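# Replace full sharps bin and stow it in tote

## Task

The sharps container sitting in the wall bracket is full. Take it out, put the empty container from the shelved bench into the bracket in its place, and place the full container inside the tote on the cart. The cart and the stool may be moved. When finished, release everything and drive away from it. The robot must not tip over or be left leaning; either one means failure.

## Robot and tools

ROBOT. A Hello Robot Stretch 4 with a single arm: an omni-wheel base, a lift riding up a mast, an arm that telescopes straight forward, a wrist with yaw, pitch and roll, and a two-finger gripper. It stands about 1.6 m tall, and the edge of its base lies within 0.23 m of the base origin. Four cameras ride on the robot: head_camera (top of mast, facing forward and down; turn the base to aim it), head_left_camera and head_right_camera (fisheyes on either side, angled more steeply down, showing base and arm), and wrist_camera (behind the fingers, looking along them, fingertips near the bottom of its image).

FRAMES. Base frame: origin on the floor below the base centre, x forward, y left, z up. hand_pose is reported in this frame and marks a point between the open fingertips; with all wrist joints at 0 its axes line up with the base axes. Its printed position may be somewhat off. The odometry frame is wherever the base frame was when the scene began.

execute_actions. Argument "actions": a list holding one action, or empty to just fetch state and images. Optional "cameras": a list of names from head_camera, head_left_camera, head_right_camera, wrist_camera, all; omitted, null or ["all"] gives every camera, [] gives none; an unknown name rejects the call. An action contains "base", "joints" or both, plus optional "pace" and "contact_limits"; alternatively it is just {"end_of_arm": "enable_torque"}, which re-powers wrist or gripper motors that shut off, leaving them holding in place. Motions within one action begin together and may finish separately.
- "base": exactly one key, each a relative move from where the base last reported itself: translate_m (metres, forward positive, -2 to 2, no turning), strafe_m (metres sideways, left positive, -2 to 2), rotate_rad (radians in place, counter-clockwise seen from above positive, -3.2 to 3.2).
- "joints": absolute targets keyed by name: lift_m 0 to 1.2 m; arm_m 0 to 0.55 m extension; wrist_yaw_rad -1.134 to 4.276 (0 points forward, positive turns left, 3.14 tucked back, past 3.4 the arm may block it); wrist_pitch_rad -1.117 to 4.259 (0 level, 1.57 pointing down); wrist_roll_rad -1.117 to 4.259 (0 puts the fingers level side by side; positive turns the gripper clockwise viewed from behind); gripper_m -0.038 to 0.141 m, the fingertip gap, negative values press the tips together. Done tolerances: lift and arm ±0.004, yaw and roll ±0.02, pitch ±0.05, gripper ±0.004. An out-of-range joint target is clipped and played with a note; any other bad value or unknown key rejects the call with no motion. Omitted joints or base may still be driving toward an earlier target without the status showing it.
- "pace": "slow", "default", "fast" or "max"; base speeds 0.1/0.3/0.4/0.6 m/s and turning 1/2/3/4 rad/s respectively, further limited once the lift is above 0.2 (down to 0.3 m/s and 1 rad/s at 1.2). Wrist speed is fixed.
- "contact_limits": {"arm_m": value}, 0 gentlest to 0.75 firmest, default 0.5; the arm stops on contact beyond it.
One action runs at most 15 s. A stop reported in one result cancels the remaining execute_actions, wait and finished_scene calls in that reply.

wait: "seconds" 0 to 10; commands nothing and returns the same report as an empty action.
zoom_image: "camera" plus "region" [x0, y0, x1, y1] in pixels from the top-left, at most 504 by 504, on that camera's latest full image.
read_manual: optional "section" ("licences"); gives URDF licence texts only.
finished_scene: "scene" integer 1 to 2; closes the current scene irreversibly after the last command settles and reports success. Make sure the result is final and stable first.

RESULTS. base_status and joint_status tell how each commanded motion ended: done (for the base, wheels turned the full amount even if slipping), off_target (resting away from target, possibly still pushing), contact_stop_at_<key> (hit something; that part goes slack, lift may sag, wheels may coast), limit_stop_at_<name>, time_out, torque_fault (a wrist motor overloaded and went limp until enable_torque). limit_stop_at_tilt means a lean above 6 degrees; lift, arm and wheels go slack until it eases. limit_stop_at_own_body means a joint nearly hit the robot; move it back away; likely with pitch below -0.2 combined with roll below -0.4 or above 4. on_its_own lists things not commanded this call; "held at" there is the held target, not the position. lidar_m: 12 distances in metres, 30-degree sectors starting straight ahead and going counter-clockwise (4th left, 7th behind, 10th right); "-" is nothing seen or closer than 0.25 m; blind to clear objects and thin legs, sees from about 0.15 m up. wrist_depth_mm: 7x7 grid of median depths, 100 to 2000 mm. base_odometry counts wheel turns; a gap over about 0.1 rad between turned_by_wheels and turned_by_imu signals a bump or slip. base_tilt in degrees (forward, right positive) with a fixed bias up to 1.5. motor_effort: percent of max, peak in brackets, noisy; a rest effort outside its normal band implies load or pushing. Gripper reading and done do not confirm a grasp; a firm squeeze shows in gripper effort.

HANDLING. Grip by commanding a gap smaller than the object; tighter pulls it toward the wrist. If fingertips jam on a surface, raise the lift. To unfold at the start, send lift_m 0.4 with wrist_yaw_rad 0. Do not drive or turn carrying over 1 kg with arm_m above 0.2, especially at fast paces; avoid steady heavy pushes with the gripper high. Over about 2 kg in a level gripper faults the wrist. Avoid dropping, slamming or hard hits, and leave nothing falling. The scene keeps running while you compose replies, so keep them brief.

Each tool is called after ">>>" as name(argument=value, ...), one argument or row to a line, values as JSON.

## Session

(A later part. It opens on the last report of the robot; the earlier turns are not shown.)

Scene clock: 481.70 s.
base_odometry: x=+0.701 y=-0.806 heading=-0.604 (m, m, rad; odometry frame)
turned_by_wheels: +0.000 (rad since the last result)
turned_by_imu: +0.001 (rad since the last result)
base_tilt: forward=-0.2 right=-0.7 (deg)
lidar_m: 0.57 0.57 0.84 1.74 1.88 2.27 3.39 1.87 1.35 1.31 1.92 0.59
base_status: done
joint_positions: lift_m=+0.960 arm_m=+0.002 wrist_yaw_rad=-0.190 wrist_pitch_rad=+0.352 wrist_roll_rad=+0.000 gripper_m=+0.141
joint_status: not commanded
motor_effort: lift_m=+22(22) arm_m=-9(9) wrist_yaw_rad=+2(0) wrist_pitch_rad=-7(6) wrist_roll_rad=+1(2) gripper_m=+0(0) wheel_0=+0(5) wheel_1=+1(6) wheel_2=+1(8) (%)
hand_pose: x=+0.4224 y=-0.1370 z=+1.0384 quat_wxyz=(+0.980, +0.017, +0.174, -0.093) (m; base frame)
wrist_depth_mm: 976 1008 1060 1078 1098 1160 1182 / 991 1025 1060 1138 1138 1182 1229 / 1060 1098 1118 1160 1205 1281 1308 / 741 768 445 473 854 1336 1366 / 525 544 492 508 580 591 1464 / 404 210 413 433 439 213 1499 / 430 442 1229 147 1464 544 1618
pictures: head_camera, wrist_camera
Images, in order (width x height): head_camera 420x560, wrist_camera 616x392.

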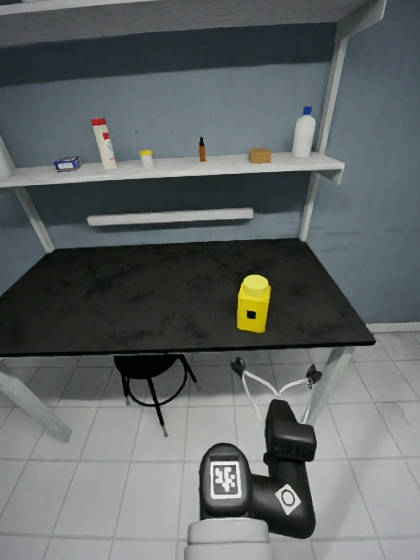

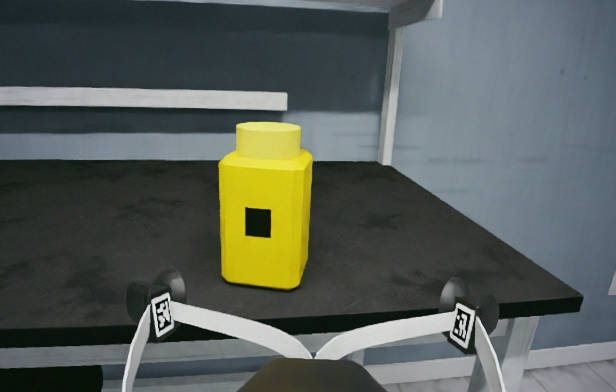

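>>> execute_actions(
  actions=[
    {"base": {"strafe_m": 0.045}, "joints": {"wrist_yaw_rad": -0.31, "lift_m": 0.963, "arm_m": 0.15}, "pace": "fast"},
  ],
  cameras=["head_camera", "wrist_camera"],
)

Scene clock: 544.07 s.
base_odometry: x=+0.727 y=-0.769 heading=-0.603 (m, m, rad; odometry frame)
turned_by_wheels: +0.000 (rad since the last result)
turned_by_imu: +0.001 (rad since the last result)
base_tilt: forward=-0.1 right=-0.7 (deg)
lidar_m: 0.55 0.61 0.85 1.69 1.82 2.23 3.40 1.94 1.40 1.33 1.94 0.59
base_status: done
joint_positions: lift_m=+0.963 arm_m=+0.148 wrist_yaw_rad=-0.310 wrist_pitch_rad=+0.352 wrist_roll_rad=+0.000 gripper_m=+0.141
joint_status: all done
motor_effort: lift_m=+22(23) arm_m=+9(12) wrist_yaw_rad=-1(4) wrist_pitch_rad=-9(6) wrist_roll_rad=+2(2) gripper_m=+0(0) wheel_0=+2(8) wheel_1=+0(12) wheel_2=+0(0) (%)
hand_pose: x=+0.5505 y=-0.1658 z=+1.0414 quat_wxyz=(+0.973, +0.027, +0.173, -0.152) (m; base frame)
wrist_depth_mm: 831 878 931 976 1008 1098 1205 / 842 878 931 1025 1078 1138 1229 / 891 946 991 1060 1138 1205 1281 / 759 768 676 304 854 1281 1397 / 530 544 319 312 591 597 1499 / 407 211 322 329 445 213 459 / 338 340 340 148 355 359 379
pictures: head_camera, wrist_camera
Images, in order (width x height): head_camera 420x560, wrist_camera 616x392.

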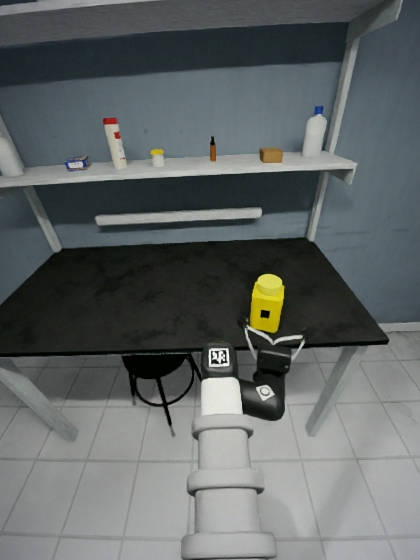

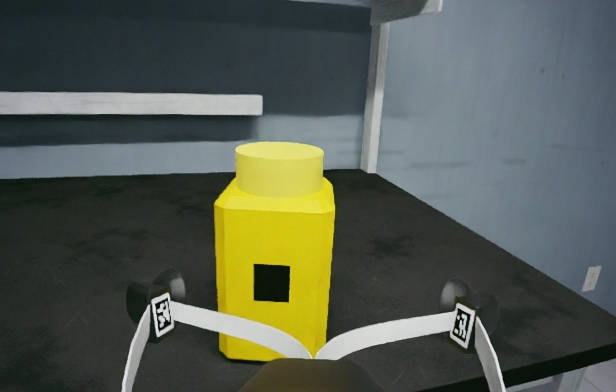

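>>> zoom_image(
  camera="wrist_camera",
  region=[190, 130, 370, 370],
)

Region (190, 130, 370, 370) of wrist_camera's 616x392 image, scaled by 2.100; it fills the left 378 columns of this view, and the rest is white.

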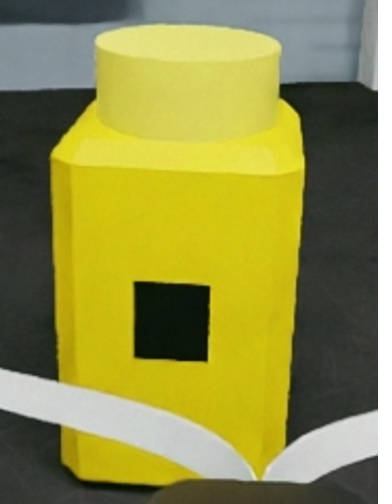

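>>> execute_actions(
  actions=[
    {"joints": {"arm_m": 0.282}, "contact_limits": {"arm_m": 0.2}},
  ],
  cameras=["head_camera", "wrist_camera"],
)

Scene clock: 569.07 s.
base_odometry: x=+0.727 y=-0.769 heading=-0.603 (m, m, rad; odometry frame)
turned_by_wheels: +0.000 (rad since the last result)
turned_by_imu: +0.001 (rad since the last result)
base_tilt: forward=-0.2 right=-0.8 (deg)
lidar_m: 0.56 0.59 0.85 1.70 1.79 2.22 3.40 1.92 1.41 1.34 1.94 0.59
base_status: not commanded
joint_positions: lift_m=+0.963 arm_m=+0.280 wrist_yaw_rad=-0.310 wrist_pitch_rad=+0.352 wrist_roll_rad=+0.000 gripper_m=+0.141
joint_status: all done
motor_effort: lift_m=+22(23) arm_m=+10(9) wrist_yaw_rad=+0(0) wrist_pitch_rad=-6(6) wrist_roll_rad=+2(2) gripper_m=-1(1) wheel_0=+1(1) wheel_1=+0(0) wheel_2=+0(0) (%)
contact_limits: arm_m 0.2
hand_pose: x=+0.6824 y=-0.1658 z=+1.0414 quat_wxyz=(+0.973, +0.027, +0.173, -0.152) (m; base frame)
wrist_depth_mm: 723 768 809 854 904 960 1025 / 741 788 842 891 931 991 1060 / 788 820 878 931 991 1060 1138 / 750 778 809 209 788 1118 1229 / 530 539 549 183 196 597 1308 / 410 211 190 182 182 212 455 / 336 336 332 148 191 345 368
pictures: head_camera, wrist_camera
Images, in order (width x height): head_camera 420x560, wrist_camera 616x392.

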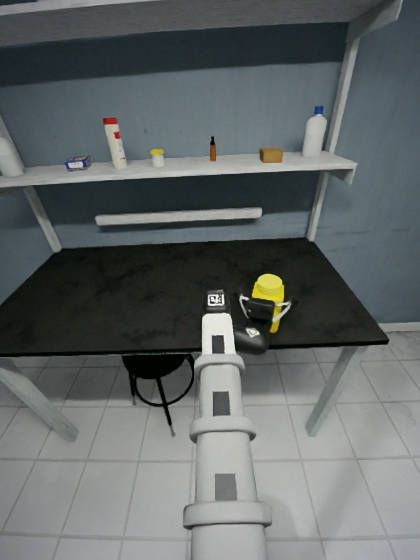

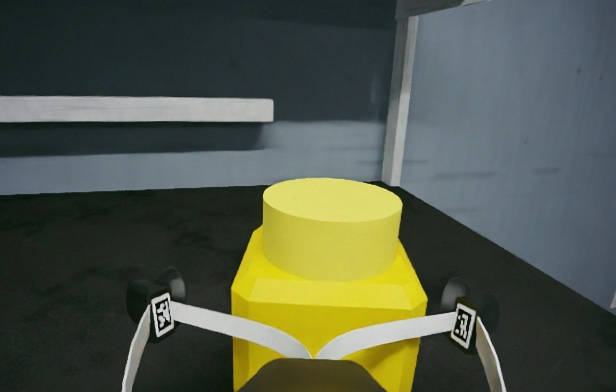

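>>> zoom_image(
  camera="wrist_camera",
  region=[210, 160, 450, 380],
)

Region (210, 160, 450, 380) of wrist_camera's 616x392 image, scaled by 2.100; it fills the top 462 rows of this view, and the rest is white.

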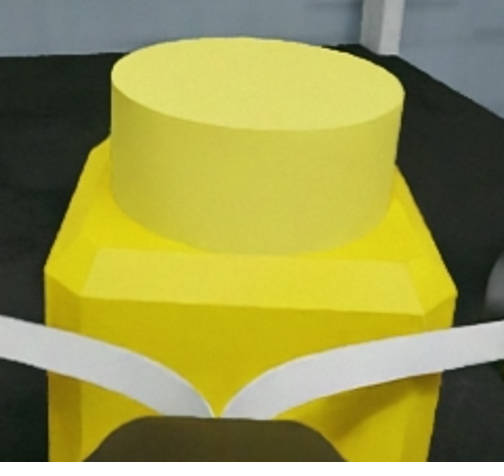

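>>> execute_actions(
  actions=[
    {"joints": {"lift_m": 1.075}, "pace": "fast"},
  ],
  cameras=[],
)

>>> execute_actions(
  actions=[
    {"base": {"strafe_m": -0.408}, "joints": {"wrist_yaw_rad": 1.22, "arm_m": 0.337}, "pace": "fast"},
  ],
)

Scene clock: 625.33 s.
base_odometry: x=+0.727 y=-0.769 heading=-0.603 (m, m, rad; odometry frame)
turned_by_wheels: +0.000 (rad since the last result)
turned_by_imu: +0.001 (rad since the last result)
base_tilt: forward=-0.2 right=-0.7 (deg)
lidar_m: 0.56 0.57 0.83 1.71 1.83 2.23 3.40 1.93 1.42 1.34 1.95 0.56
base_status: not commanded
joint_positions: lift_m=+1.075 arm_m=+0.280 wrist_yaw_rad=-0.310 wrist_pitch_rad=+0.352 wrist_roll_rad=+0.000 gripper_m=+0.141
joint_status: all done
motor_effort: lift_m=+23(26) arm_m=+10(10) wrist_yaw_rad=+1(0) wrist_pitch_rad=-6(7) wrist_roll_rad=+1(2) gripper_m=-1(1) wheel_0=+1(2) wheel_1=+0(0) wheel_2=+0(0) (%)
hand_pose: x=+0.6824 y=-0.1658 z=+1.1534 quat_wxyz=(+0.973, +0.027, +0.173, -0.152) (m; base frame)
wrist_depth_mm: 723 759 691 647 691 946 1025 / 750 788 842 878 917 1008 1078 / 778 820 854 931 976 1060 1138 / 809 866 931 976 1042 1118 1205 / 759 778 798 820 831 1182 1281 / 585 211 591 634 640 213 1397 / 484 484 496 148 496 496 1464
pictures: none
No camera images: the call's "cameras" was empty. Leave "cameras" out to get every camera's image.

Scene clock: 627.87 s.
base_odometry: x=+0.495 y=-1.105 heading=-0.603 (m, m, rad; odometry frame)
turned_by_wheels: +0.000 (rad since the last result)
turned_by_imu: +0.001 (rad since the last result)
base_tilt: forward=-0.1 right=-0.7 (deg)
lidar_m: 0.55 0.60 0.83 2.11 2.25 2.59 3.41 1.31 0.99 0.95 1.00 0.57
base_status: done
joint_positions: lift_m=+1.075 arm_m=+0.335 wrist_yaw_rad=+1.220 wrist_pitch_rad=+0.352 wrist_roll_rad=+0.000 gripper_m=+0.141
joint_status: all done
motor_effort: lift_m=+22(23) arm_m=+10(9) wrist_yaw_rad=+2(7) wrist_pitch_rad=-6(6) wrist_roll_rad=+2(2) gripper_m=+2(1) wheel_0=+1(10) wheel_1=+1(10) wheel_2=-1(1) (%)
hand_pose: x=+0.6815 y=+0.2242 z=+1.1535 quat_wxyz=(+0.807, -0.100, +0.144, +0.564) (m; base frame)
wrist_depth_mm: 1661 1708 1863 - 1138 661 549 / 1756 1863 1921 - 1366 1025 820 / 1808 1921 - - 1397 1008 820 / 1863 - 1160 1205 1229 1060 778 / 1921 - 809 820 842 866 798 / - 210 591 627 640 213 647 / 1708 1661 496 148 492 492 525
pictures: head_camera, head_left_camera, head_right_camera, wrist_camera
Images, in order (width x height): head_camera 420x560, head_left_camera 420x672, head_right_camera 420x672, wrist_camera 616x392.

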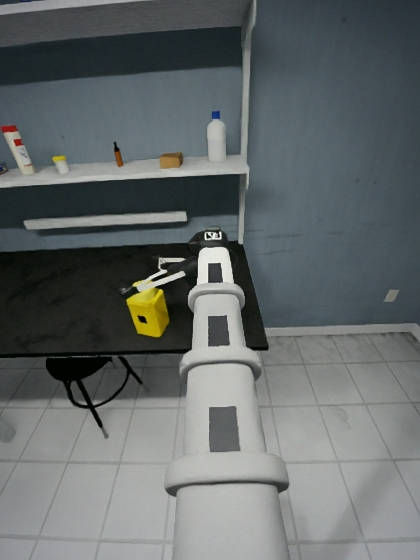

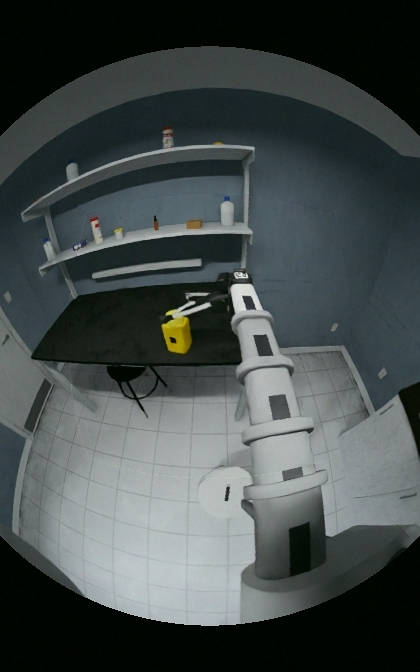

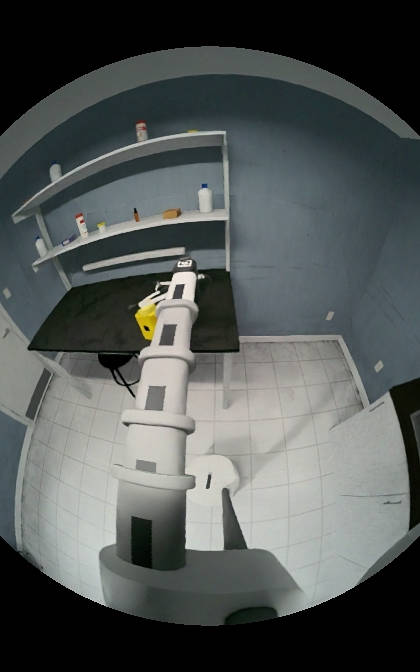

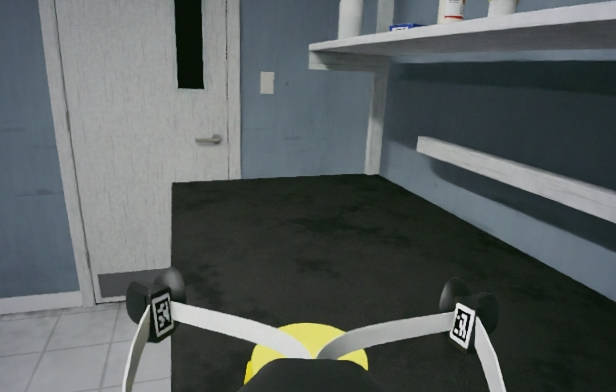

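>>> execute_actions(
  actions=[
    {"joints": {"lift_m": 0.963}},
  ],
  cameras=["head_camera", "wrist_camera"],
)

Scene clock: 634.53 s.
base_odometry: x=+0.495 y=-1.105 heading=-0.603 (m, m, rad; odometry frame)
turned_by_wheels: +0.000 (rad since the last result)
turned_by_imu: +0.001 (rad since the last result)
base_tilt: forward=-0.1 right=-0.7 (deg)
lidar_m: 0.55 0.58 0.82 2.10 2.26 2.57 3.42 1.36 0.98 0.95 1.00 0.59
base_status: not commanded
joint_positions: lift_m=+0.963 arm_m=+0.335 wrist_yaw_rad=+1.220 wrist_pitch_rad=+0.352 wrist_roll_rad=+0.000 gripper_m=+0.141
joint_status: all done
motor_effort: lift_m=+16(23) arm_m=+9(10) wrist_yaw_rad=+2(2) wrist_pitch_rad=-6(8) wrist_roll_rad=+2(2) gripper_m=+1(3) wheel_0=+1(0) wheel_1=+2(1) wheel_2=-1(1) (%)
hand_pose: x=+0.6815 y=+0.2242 z=+1.0420 quat_wxyz=(+0.807, -0.100, +0.144, +0.564) (m; base frame)
wrist_depth_mm: 1661 1756 1808 1983 1281 1008 798 / 1708 1756 1983 - 1366 1008 820 / 1756 1863 1921 - 1336 1008 778 / 1863 1921 798 211 798 878 798 / 1983 - 530 185 521 591 603 / 1808 211 187 181 185 213 455 / 1537 1464 322 148 204 343 368
pictures: head_camera, wrist_camera
Images, in order (width x height): head_camera 420x560, wrist_camera 616x392.

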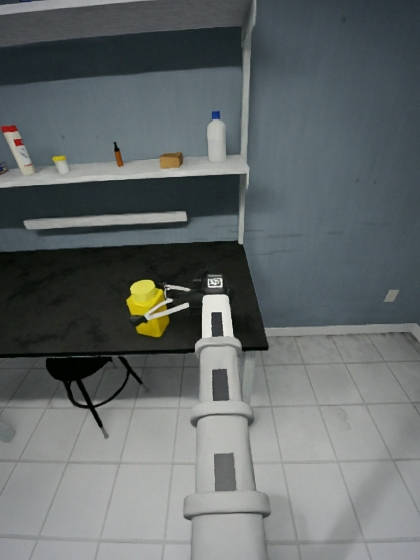

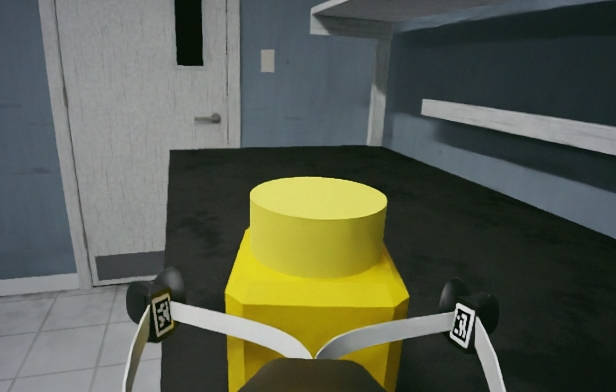

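>>> execute_actions(
  actions=[
    {"joints": {"gripper_m": 0.045}},
  ],
  cameras=["wrist_camera"],
)

>>> execute_actions(
  actions=[
    {"joints": {"lift_m": 1.0}},
  ],
  cameras=["head_camera", "wrist_camera"],
)

Scene clock: 651.27 s.
base_odometry: x=+0.495 y=-1.105 heading=-0.603 (m, m, rad; odometry frame)
turned_by_wheels: +0.000 (rad since the last result)
turned_by_imu: +0.001 (rad since the last result)
base_tilt: forward=-0.2 right=-0.8 (deg)
lidar_m: 0.56 0.59 0.83 2.12 2.26 2.56 3.41 1.33 0.99 0.95 0.99 0.61
base_status: not commanded
joint_positions: lift_m=+0.963 arm_m=+0.335 wrist_yaw_rad=+1.220 wrist_pitch_rad=+0.354 wrist_roll_rad=+0.000 gripper_m=+0.045
joint_status: all done
motor_effort: lift_m=+16(16) arm_m=+9(9) wrist_yaw_rad=+2(1) wrist_pitch_rad=-10(10) wrist_roll_rad=+2(2) gripper_m=-15(21) wheel_0=+1(0) wheel_1=+2(2) wheel_2=+0(1) (%)
hand_pose: x=+0.6814 y=+0.2241 z=+1.0415 quat_wxyz=(+0.807, -0.101, +0.144, +0.564) (m; base frame)
wrist_depth_mm: 1661 1808 1863 1983 1255 1008 788 / 1756 1808 1983 - 1366 976 798 / 1808 1921 1983 - 1366 1008 768 / 1863 1921 788 195 778 878 798 / 1983 - 521 171 517 591 597 / 1863 1863 173 168 172 442 449 / 1537 1464 184 170 178 177 364
pictures: wrist_camera
Images, in order (width x height): wrist_camera 616x392.

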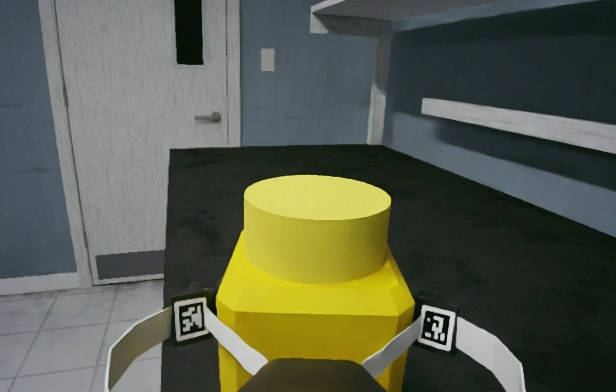

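Scene clock: 652.27 s.
base_odometry: x=+0.495 y=-1.105 heading=-0.603 (m, m, rad; odometry frame)
turned_by_wheels: +0.000 (rad since the last result)
turned_by_imu: +0.000 (rad since the last result)
base_tilt: forward=-0.1 right=-0.7 (deg)
lidar_m: 0.56 0.57 0.82 2.12 2.25 2.57 3.40 1.36 0.99 0.95 1.02 0.61
base_status: not commanded
joint_positions: lift_m=+1.000 arm_m=+0.335 wrist_yaw_rad=+1.220 wrist_pitch_rad=+0.354 wrist_roll_rad=+0.000 gripper_m=+0.045
joint_status: all done
motor_effort: lift_m=+24(26) arm_m=+9(9) wrist_yaw_rad=+1(1) wrist_pitch_rad=-11(12) wrist_roll_rad=+2(2) gripper_m=-20(16) wheel_0=+1(1) wheel_1=+1(2) wheel_2=-1(1) (%)
hand_pose: x=+0.6814 y=+0.2240 z=+1.0779 quat_wxyz=(+0.807, -0.101, +0.144, +0.564) (m; base frame)
wrist_depth_mm: 1661 1756 1863 1983 1205 946 809 / 1708 1808 1921 - 1366 1025 809 / 1756 1921 - - 1397 991 768 / 1863 1983 904 195 891 960 831 / 1921 - 597 170 585 683 683 / 1921 1921 173 168 172 508 512 / 1576 1499 185 169 178 177 427
pictures: head_camera, wrist_camera
Images, in order (width x height): head_camera 420x560, wrist_camera 616x392.

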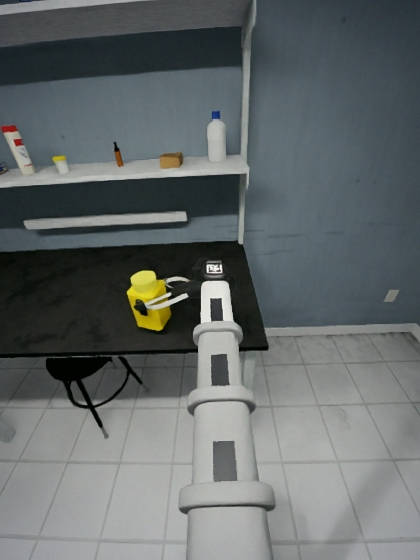

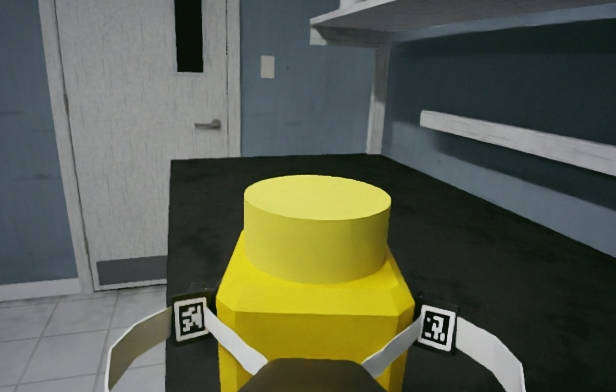

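>>> execute_actions(
  actions=[
    {"base": {"rotate_rad": 2.63}, "joints": {"arm_m": 0.0, "wrist_yaw_rad": 0.0}, "pace": "fast"},
  ],
  cameras=["head_camera", "wrist_camera"],
)

Scene clock: 668.73 s.
base_odometry: x=+0.495 y=-1.105 heading=+2.026 (m, m, rad; odometry frame)
turned_by_wheels: +2.630 (rad since the last result)
turned_by_imu: +2.665 (rad since the last result)
base_tilt: forward=-0.1 right=-0.8 (deg)
lidar_m: 0.36 3.34 1.34 0.97 0.94 1.03 0.61 0.56 0.58 0.85 2.12 0.42
base_status: done
joint_positions: lift_m=+1.000 arm_m=+0.002 wrist_yaw_rad=+0.000 wrist_pitch_rad=+0.354 wrist_roll_rad=+0.000 gripper_m=+0.045
joint_status: all done
motor_effort: lift_m=+22(23) arm_m=-10(10) wrist_yaw_rad=+1(7) wrist_pitch_rad=-12(13) wrist_roll_rad=+2(2) gripper_m=-18(17) wheel_0=-1(7) wheel_1=-1(4) wheel_2=-2(7) (%)
hand_pose: x=+0.4437 y=-0.0874 z=+1.0780 quat_wxyz=(+0.984, +0.000, +0.176, +0.000) (m; base frame)
wrist_depth_mm: - - - - - - 1756 / - - - - - - 1808 / - - - - - - 1863 / - - - 195 - - 1863 / - - - 170 - - 1863 / 1921 1921 173 168 172 - 1921 / 1576 1576 184 169 178 177 1708
pictures: head_camera, wrist_camera
Images, in order (width x height): head_camera 420x560, wrist_camera 616x392.

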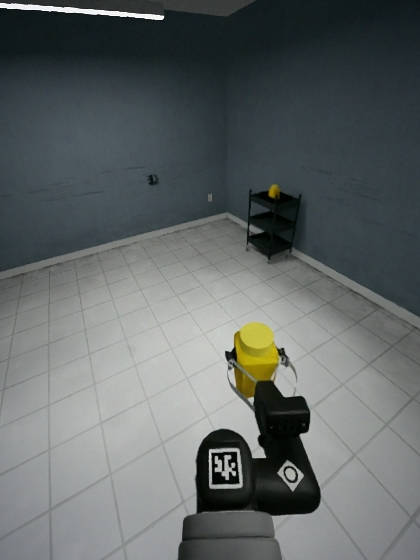

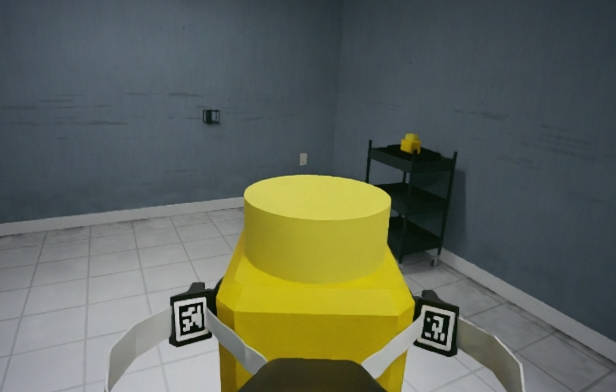

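>>> execute_actions(
  actions=[
    {"base": {"translate_m": 2.0}, "joints": {"lift_m": 0.97}, "pace": "max"},
  ],
  cameras=[],
)

>>> execute_actions(
  actions=[
    {"base": {"rotate_rad": 0.472}, "pace": "fast"},
  ],
)

Scene clock: 679.33 s.
base_odometry: x=-0.385 y=+0.691 heading=+2.027 (m, m, rad; odometry frame)
turned_by_wheels: +0.000 (rad since the last result)
turned_by_imu: +0.004 (rad since the last result)
base_tilt: forward=-0.1 right=-0.8 (deg)
lidar_m: 0.36 1.49 1.68 2.34 1.93 1.99 2.58 2.31 1.67 1.25 0.76 0.82
base_status: done
joint_positions: lift_m=+0.970 arm_m=+0.002 wrist_yaw_rad=+0.000 wrist_pitch_rad=+0.354 wrist_roll_rad=+0.000 gripper_m=+0.045
joint_status: all done
motor_effort: lift_m=+18(19) arm_m=-9(9) wrist_yaw_rad=+2(0) wrist_pitch_rad=-12(12) wrist_roll_rad=+2(2) gripper_m=-19(20) wheel_0=+0(4) wheel_1=+0(7) wheel_2=+2(11) (%)
hand_pose: x=+0.4436 y=-0.0874 z=+1.0483 quat_wxyz=(+0.984, +0.000, +0.176, +0.000) (m; base frame)
wrist_depth_mm: 1118 1205 1366 1499 1430 1118 931 / 1160 1281 1366 1576 1499 1138 960 / 1205 1336 1430 1661 1537 1160 976 / 1205 1366 1464 195 1430 1182 991 / 1308 1430 1499 171 1397 1205 991 / 1366 1464 174 168 172 1182 1008 / 1397 1464 184 170 178 177 715
pictures: none
No camera images: the call's "cameras" was empty. Leave "cameras" out to get every camera's image.

Scene clock: 680.67 s.
base_odometry: x=-0.385 y=+0.691 heading=+2.498 (m, m, rad; odometry frame)
turned_by_wheels: +0.472 (rad since the last result)
turned_by_imu: +0.478 (rad since the last result)
base_tilt: forward=-0.1 right=-0.7 (deg)
lidar_m: 0.39 1.65 2.24 1.94 1.98 2.53 2.35 1.78 1.25 0.78 0.78 1.65
base_status: done
joint_positions: lift_m=+0.970 arm_m=+0.002 wrist_yaw_rad=+0.000 wrist_pitch_rad=+0.354 wrist_roll_rad=+0.000 gripper_m=+0.045
joint_status: not commanded
motor_effort: lift_m=+18(18) arm_m=-9(9) wrist_yaw_rad=+0(1) wrist_pitch_rad=-13(12) wrist_roll_rad=+2(2) gripper_m=-19(18) wheel_0=-2(6) wheel_1=-1(6) wheel_2=-1(8) (%)
hand_pose: x=+0.4437 y=-0.0873 z=+1.0483 quat_wxyz=(+0.984, +0.000, +0.176, +0.000) (m; base frame)
wrist_depth_mm: 1255 1255 1255 1281 1255 1255 1255 / 1308 1308 1336 1308 1308 1336 1308 / 1366 1366 1366 1366 1366 1397 1397 / 1430 1430 1430 195 1397 1464 1430 / 1499 1499 1499 170 1499 1537 1499 / 1618 1576 173 168 172 1576 1576 / 1537 1499 184 170 178 177 1537
pictures: head_camera, head_left_camera, head_right_camera, wrist_camera
Images, in order (width x height): head_camera 420x560, head_left_camera 420x672, head_right_camera 420x672, wrist_camera 616x392.

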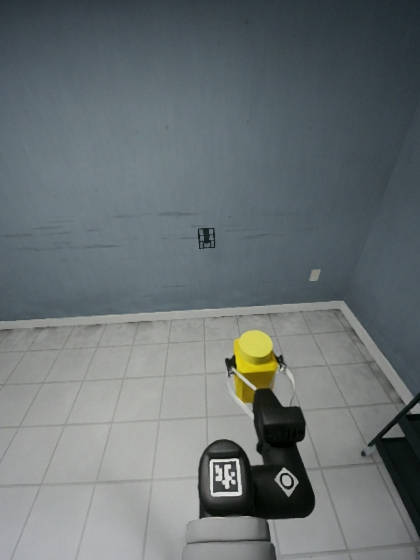

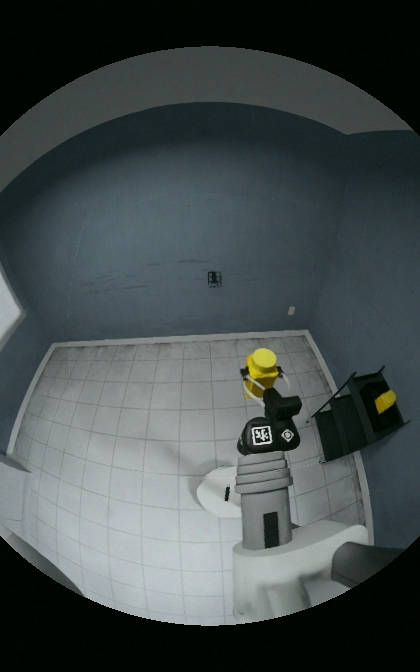

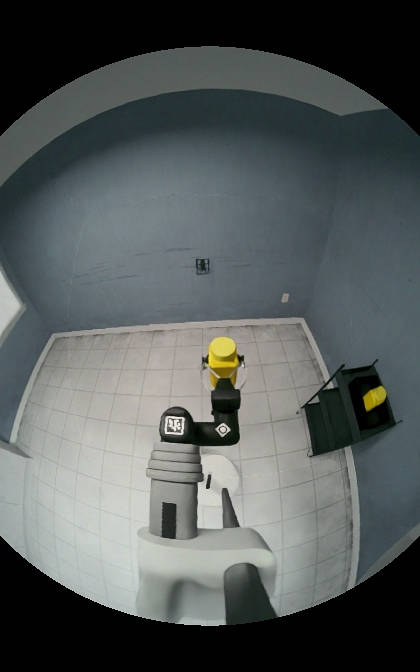

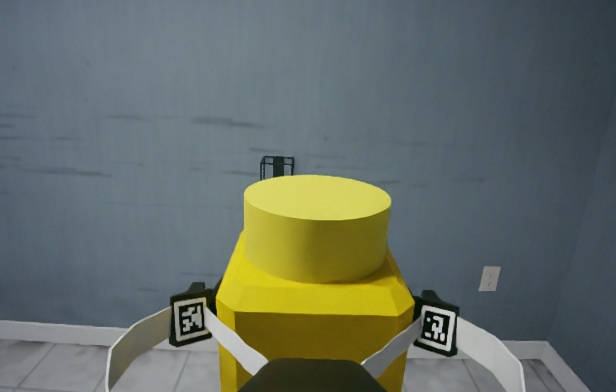

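>>> zoom_image(
  camera="head_camera",
  region=[0, 210, 420, 350],
)

>>> zoom_image(
  camera="wrist_camera",
  region=[240, 140, 320, 200],
)

Region (0, 210, 420, 350) of head_camera's 420x560 image, scaled by 1.200, with more detail than that image has.

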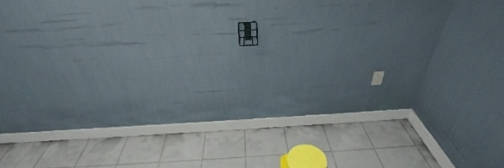

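Region (240, 140, 320, 200) of wrist_camera's 616x392 image, scaled by 6.300; it fills the top 378 rows of this view, and the rest is white.

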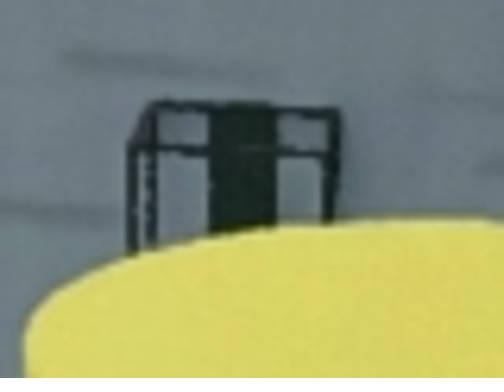

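>>> execute_actions(
  actions=[
    {"base": {"strafe_m": 0.107}, "joints": {"wrist_yaw_rad": 0.035, "lift_m": 0.72}, "pace": "fast"},
  ],
  cameras=[],
)

>>> execute_actions(
  actions=[
    {"base": {"translate_m": 0.8}, "pace": "max"},
  ],
  cameras=["head_camera", "wrist_camera"],
)

Scene clock: 714.73 s.
base_odometry: x=-0.449 y=+0.606 heading=+2.498 (m, m, rad; odometry frame)
turned_by_wheels: +0.000 (rad since the last result)
turned_by_imu: +0.001 (rad since the last result)
base_tilt: forward=-0.2 right=-0.7 (deg)
lidar_m: 0.39 1.64 2.22 1.83 1.88 2.51 2.39 1.93 1.34 0.87 0.91 1.69
base_status: done
joint_positions: lift_m=+0.720 arm_m=+0.002 wrist_yaw_rad=+0.035 wrist_pitch_rad=+0.354 wrist_roll_rad=+0.000 gripper_m=+0.045
joint_status: all done
motor_effort: lift_m=+17(18) arm_m=-9(9) wrist_yaw_rad=+1(7) wrist_pitch_rad=-13(13) wrist_roll_rad=+2(2) gripper_m=-21(18) wheel_0=+1(9) wheel_1=-2(9) wheel_2=+0(1) (%)
hand_pose: x=+0.4465 y=-0.0779 z=+0.7984 quat_wxyz=(+0.984, -0.003, +0.176, +0.017) (m; base frame)
wrist_depth_mm: 1308 1255 1281 1255 1229 1229 1229 / 1336 1308 1336 1308 1308 1281 1281 / 1397 1397 1366 1366 1366 1366 1336 / 1464 1464 1464 196 1430 1430 1397 / 1537 1537 1464 171 1464 1499 1464 / 1499 1499 173 168 172 1537 1537 / 1229 1182 185 170 178 177 1336
pictures: none
No camera images: the call's "cameras" was empty. Leave "cameras" out to get every camera's image.

Scene clock: 718.10 s.
base_odometry: x=-1.089 y=+1.086 heading=+2.498 (m, m, rad; odometry frame)
turned_by_wheels: +0.000 (rad since the last result)
turned_by_imu: +0.002 (rad since the last result)
base_tilt: forward=-0.2 right=-0.7 (deg)
lidar_m: 0.37 0.82 1.11 2.40 2.13 2.58 4.03 1.89 0.90 1.08 1.17 0.85
base_status: done
joint_positions: lift_m=+0.720 arm_m=+0.002 wrist_yaw_rad=+0.035 wrist_pitch_rad=+0.354 wrist_roll_rad=+0.000 gripper_m=+0.045
joint_status: not commanded
motor_effort: lift_m=+20(20) arm_m=-9(9) wrist_yaw_rad=+1(0) wrist_pitch_rad=-11(13) wrist_roll_rad=+2(2) gripper_m=-19(18) wheel_0=+0(6) wheel_1=+1(7) wheel_2=+2(14) (%)
hand_pose: x=+0.4465 y=-0.0779 z=+0.7981 quat_wxyz=(+0.984, -0.003, +0.176, +0.017) (m; base frame)
wrist_depth_mm: 544 539 535 535 535 525 521 / 564 564 559 559 554 549 544 / 591 585 591 580 580 569 569 / 621 615 609 195 597 603 591 / 654 654 634 171 615 627 627 / 691 676 173 168 172 661 661 / 732 715 185 170 177 177 691
pictures: head_camera, wrist_camera
Images, in order (width x height): head_camera 420x560, wrist_camera 616x392.

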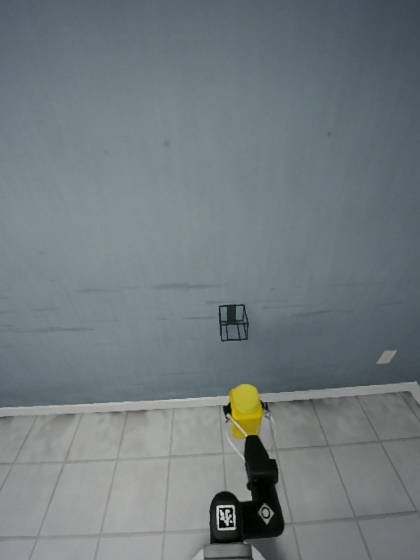

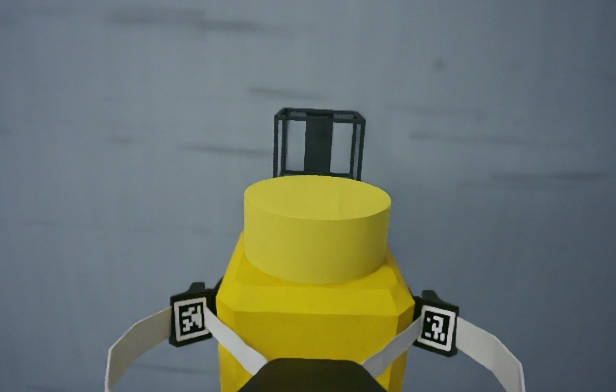

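>>> zoom_image(
  camera="wrist_camera",
  region=[235, 95, 405, 225],
)

Region (235, 95, 405, 225) of wrist_camera's 616x392 image, scaled by 2.965; it fills the top 385 rows of this view, and the rest is white.

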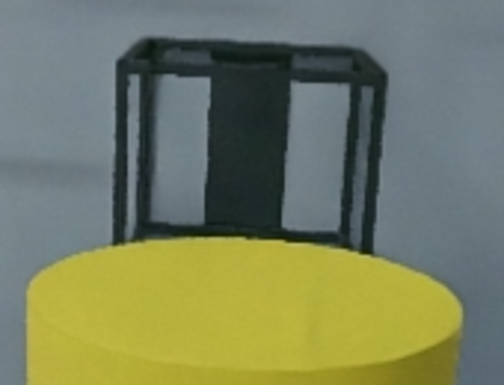

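>>> execute_actions(
  actions=[
    {"base": {"strafe_m": 0.012}, "joints": {"wrist_yaw_rad": 0.012, "arm_m": 0.14}},
  ],
  cameras=["head_camera", "wrist_camera"],
)

>>> zoom_image(
  camera="wrist_camera",
  region=[225, 100, 415, 240],
)

Scene clock: 743.13 s.
base_odometry: x=-1.097 y=+1.076 heading=+2.498 (m, m, rad; odometry frame)
turned_by_wheels: +0.000 (rad since the last result)
turned_by_imu: +0.001 (rad since the last result)
base_tilt: forward=-0.2 right=-0.6 (deg)
lidar_m: 0.51 0.82 1.13 2.39 2.09 2.57 4.05 1.93 0.92 1.05 1.20 0.86
base_status: done
joint_positions: lift_m=+0.720 arm_m=+0.138 wrist_yaw_rad=+0.012 wrist_pitch_rad=+0.354 wrist_roll_rad=+0.000 gripper_m=+0.045
joint_status: all done
motor_effort: lift_m=+20(20) arm_m=+9(9) wrist_yaw_rad=+0(4) wrist_pitch_rad=-12(12) wrist_roll_rad=+2(2) gripper_m=-20(21) wheel_0=+0(7) wheel_1=+1(6) wheel_2=+0(4) (%)
hand_pose: x=+0.5808 y=-0.0841 z=+0.7981 quat_wxyz=(+0.984, -0.001, +0.176, +0.006) (m; base frame)
wrist_depth_mm: 413 413 410 413 410 407 410 / 427 430 427 427 427 424 427 / 452 449 445 445 445 442 442 / 473 469 466 195 459 466 469 / 492 492 488 170 480 488 488 / 521 517 173 167 172 517 517 / 554 544 184 169 178 177 539
pictures: head_camera, wrist_camera
Images, in order (width x height): head_camera 420x560, wrist_camera 616x392.

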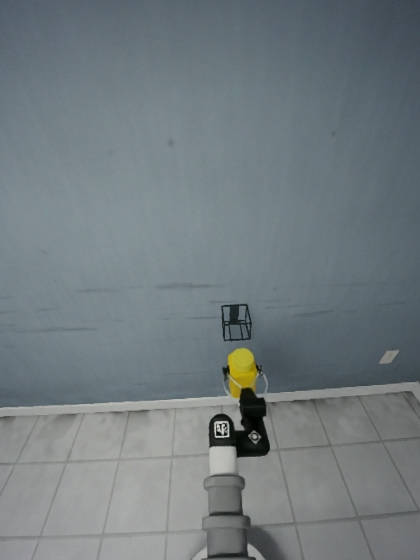

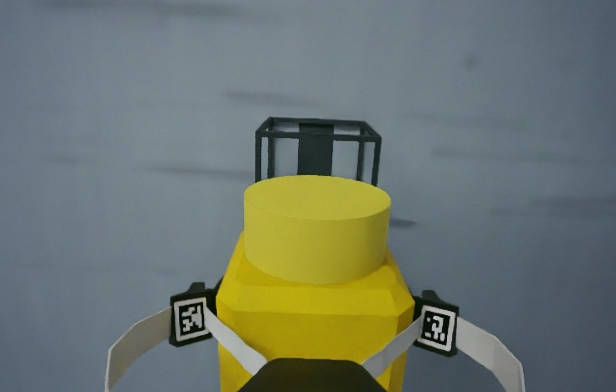

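Region (225, 100, 415, 240) of wrist_camera's 616x392 image, scaled by 2.653; it fills the top 371 rows of this view, and the rest is white.

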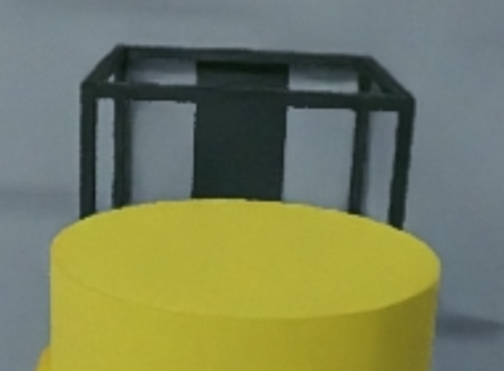

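>>> execute_actions(
  actions=[],
)

Scene clock: 760.17 s.
base_odometry: x=-1.097 y=+1.076 heading=+2.498 (m, m, rad; odometry frame)
turned_by_wheels: +0.000 (rad since the last result)
turned_by_imu: +0.001 (rad since the last result)
base_tilt: forward=-0.1 right=-0.7 (deg)
lidar_m: 0.52 0.84 1.13 2.38 2.10 2.55 4.03 1.91 0.94 1.05 1.20 0.85
base_status: done
joint_positions: lift_m=+0.720 arm_m=+0.138 wrist_yaw_rad=+0.012 wrist_pitch_rad=+0.354 wrist_roll_rad=+0.000 gripper_m=+0.045
joint_status: all done
motor_effort: lift_m=+21(20) arm_m=+10(9) wrist_yaw_rad=+0(4) wrist_pitch_rad=-11(12) wrist_roll_rad=+2(2) gripper_m=-19(21) wheel_0=+0(7) wheel_1=+2(6) wheel_2=+0(4) (%)
hand_pose: x=+0.5808 y=-0.0841 z=+0.7981 quat_wxyz=(+0.984, -0.001, +0.176, +0.006) (m; base frame)
wrist_depth_mm: 410 410 410 410 413 407 410 / 427 430 430 427 427 427 424 / 449 449 445 442 449 449 442 / 469 473 466 195 459 469 466 / 496 496 488 170 484 492 488 / 521 517 173 167 172 512 517 / 549 544 184 169 178 177 539
pictures: head_camera, head_left_camera, head_right_camera, wrist_camera
Images, in order (width x height): head_camera 420x560, head_left_camera 420x672, head_right_camera 420x672, wrist_camera 616x392.

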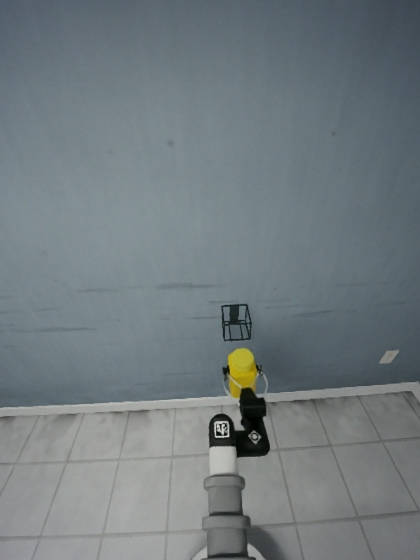

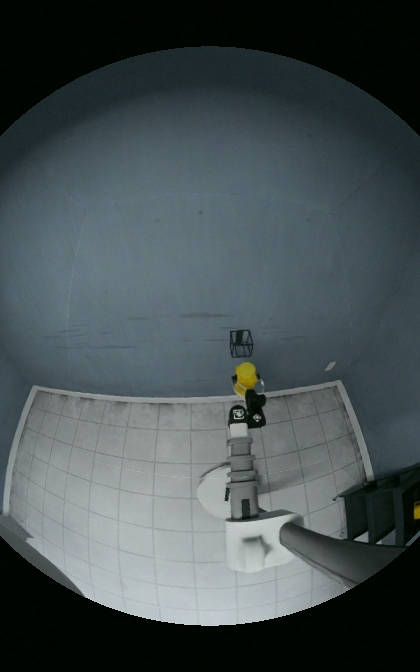

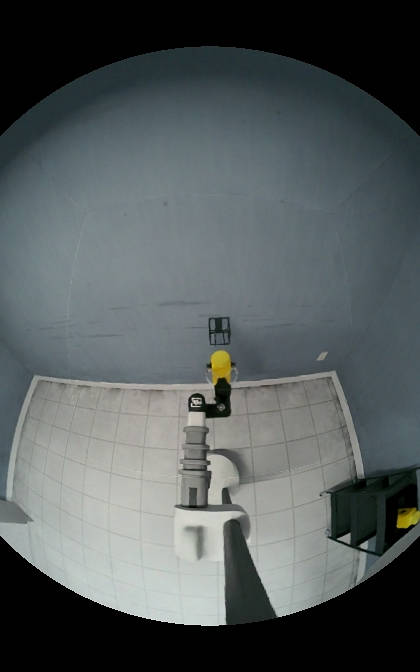

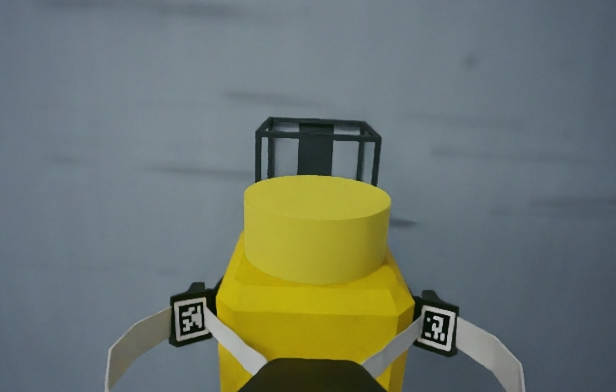

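>>> execute_actions(
  actions=[
    {"joints": {"lift_m": 0.97, "arm_m": 0.18}},
  ],
  cameras=[],
)

>>> execute_actions(
  actions=[
    {"joints": {"arm_m": 0.32}},
  ],
  cameras=["head_camera", "head_left_camera", "head_right_camera", "wrist_camera"],
)

Scene clock: 773.40 s.
base_odometry: x=-1.097 y=+1.076 heading=+2.498 (m, m, rad; odometry frame)
turned_by_wheels: +0.000 (rad since the last result)
turned_by_imu: +0.001 (rad since the last result)
base_tilt: forward=-0.2 right=-0.8 (deg)
lidar_m: 0.60 0.83 1.12 2.40 2.07 2.56 4.03 1.91 0.96 1.08 1.22 0.87
base_status: not commanded
joint_positions: lift_m=+0.970 arm_m=+0.178 wrist_yaw_rad=+0.012 wrist_pitch_rad=+0.354 wrist_roll_rad=+0.000 gripper_m=+0.045
joint_status: all done
motor_effort: lift_m=+24(26) arm_m=+10(10) wrist_yaw_rad=+0(1) wrist_pitch_rad=-10(11) wrist_roll_rad=+2(2) gripper_m=-17(20) wheel_0=+0(0) wheel_1=+2(1) wheel_2=+0(0) (%)
hand_pose: x=+0.6209 y=-0.0841 z=+1.0479 quat_wxyz=(+0.984, -0.001, +0.176, +0.006) (m; base frame)
wrist_depth_mm: 375 375 373 375 373 373 373 / 392 392 392 392 389 389 387 / 410 410 407 410 404 404 404 / 430 430 421 195 415 427 424 / 452 449 445 171 439 449 445 / 477 469 173 168 172 466 469 / 500 496 184 170 178 177 496
pictures: none
No camera images: the call's "cameras" was empty. Leave "cameras" out to get every camera's image.

Scene clock: 774.87 s.
base_odometry: x=-1.097 y=+1.076 heading=+2.498 (m, m, rad; odometry frame)
turned_by_wheels: +0.000 (rad since the last result)
turned_by_imu: +0.000 (rad since the last result)
base_tilt: forward=-0.1 right=-0.8 (deg)
lidar_m: 0.70 0.83 1.13 2.39 2.10 2.54 4.02 1.90 0.92 1.08 1.18 0.85
base_status: not commanded
joint_positions: lift_m=+0.970 arm_m=+0.318 wrist_yaw_rad=+0.012 wrist_pitch_rad=+0.354 wrist_roll_rad=+0.000 gripper_m=+0.045
joint_status: all done
motor_effort: lift_m=+24(24) arm_m=+10(10) wrist_yaw_rad=+0(0) wrist_pitch_rad=-12(10) wrist_roll_rad=+2(2) gripper_m=-19(19) wheel_0=+0(0) wheel_1=+2(1) wheel_2=+0(0) (%)
hand_pose: x=+0.7608 y=-0.0841 z=+1.0479 quat_wxyz=(+0.984, -0.001, +0.176, +0.006) (m; base frame)
wrist_depth_mm: 247 245 246 246 245 244 245 / 256 256 257 255 255 254 254 / 268 268 268 267 267 266 265 / 282 281 278 195 274 279 279 / 296 296 293 171 289 293 293 / 314 307 173 168 171 306 309 / 329 327 185 169 178 177 324
pictures: head_camera, head_left_camera, head_right_camera, wrist_camera
Images, in order (width x height): head_camera 420x560, head_left_camera 420x672, head_right_camera 420x672, wrist_camera 616x392.

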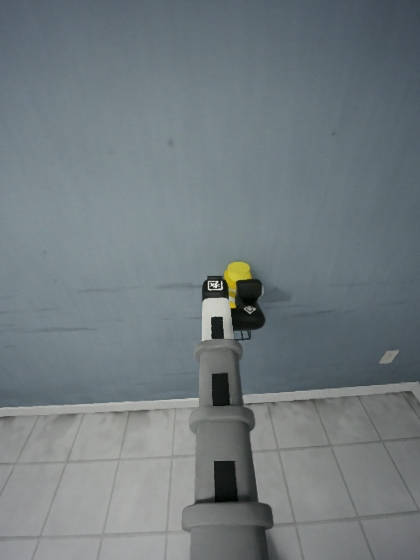

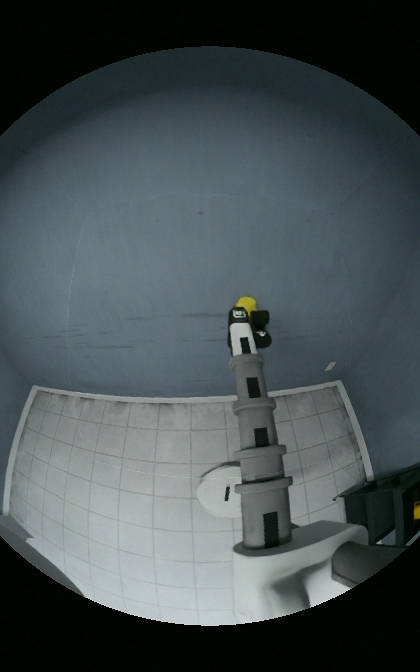

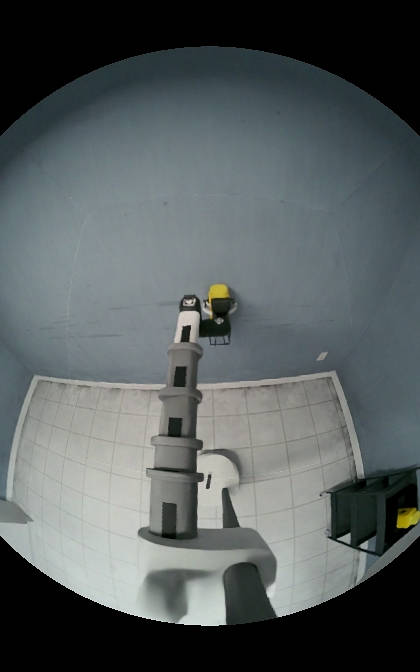

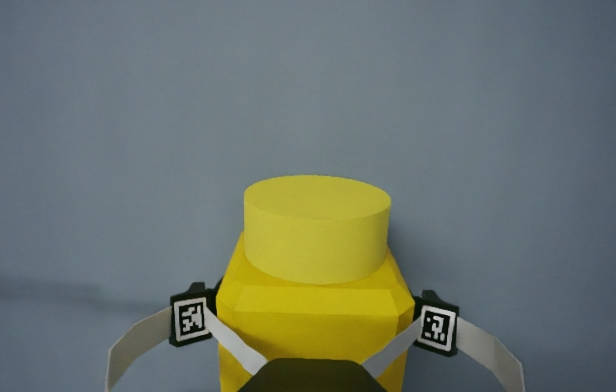

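>>> execute_actions(
  actions=[
    {"joints": {"arm_m": 0.337, "lift_m": 0.94}},
  ],
  cameras=["head_left_camera", "head_right_camera", "wrist_camera"],
)

Scene clock: 788.60 s.
base_odometry: x=-1.097 y=+1.076 heading=+2.498 (m, m, rad; odometry frame)
turned_by_wheels: +0.000 (rad since the last result)
turned_by_imu: +0.001 (rad since the last result)
base_tilt: forward=-0.2 right=-0.7 (deg)
lidar_m: 0.70 0.83 1.13 2.37 2.09 2.54 4.02 1.88 0.94 1.07 1.21 0.85
base_status: not commanded
joint_positions: lift_m=+0.940 arm_m=+0.335 wrist_yaw_rad=+0.012 wrist_pitch_rad=+0.354 wrist_roll_rad=+0.000 gripper_m=+0.045
joint_status: all done
motor_effort: lift_m=+17(24) arm_m=+10(12) wrist_yaw_rad=+1(1) wrist_pitch_rad=-12(12) wrist_roll_rad=+2(2) gripper_m=-17(19) wheel_0=+0(0) wheel_1=+1(1) wheel_2=+0(0) (%)
hand_pose: x=+0.7778 y=-0.0842 z=+1.0184 quat_wxyz=(+0.984, -0.001, +0.176, +0.006) (m; base frame)
wrist_depth_mm: 231 230 230 229 229 229 229 / 241 240 239 240 239 238 237 / 251 251 251 251 250 250 248 / 265 264 260 196 257 262 260 / 277 277 273 170 270 274 273 / 293 287 173 168 172 286 290 / 309 306 184 170 178 177 304
pictures: head_left_camera, head_right_camera, wrist_camera
Images, in order (width x height): head_left_camera 420x672, head_right_camera 420x672, wrist_camera 616x392.

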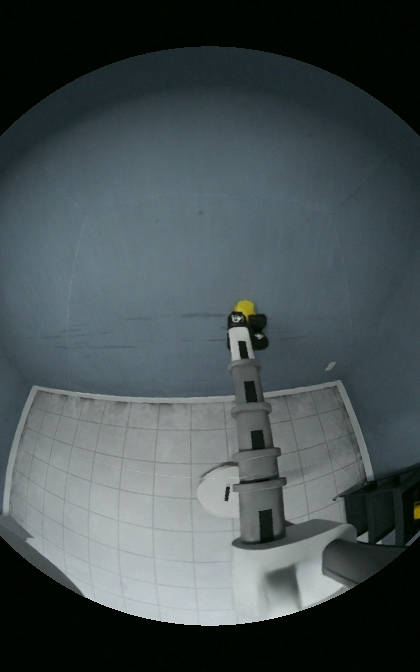

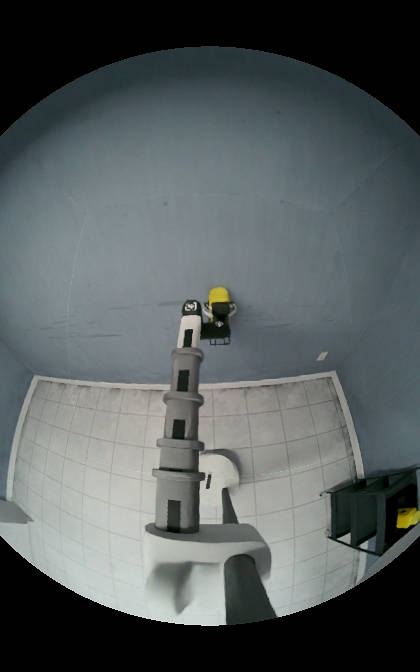

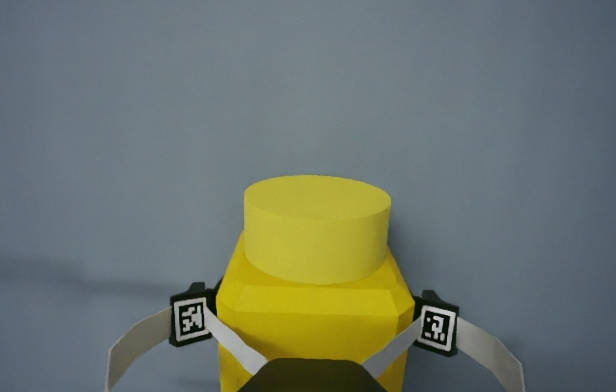

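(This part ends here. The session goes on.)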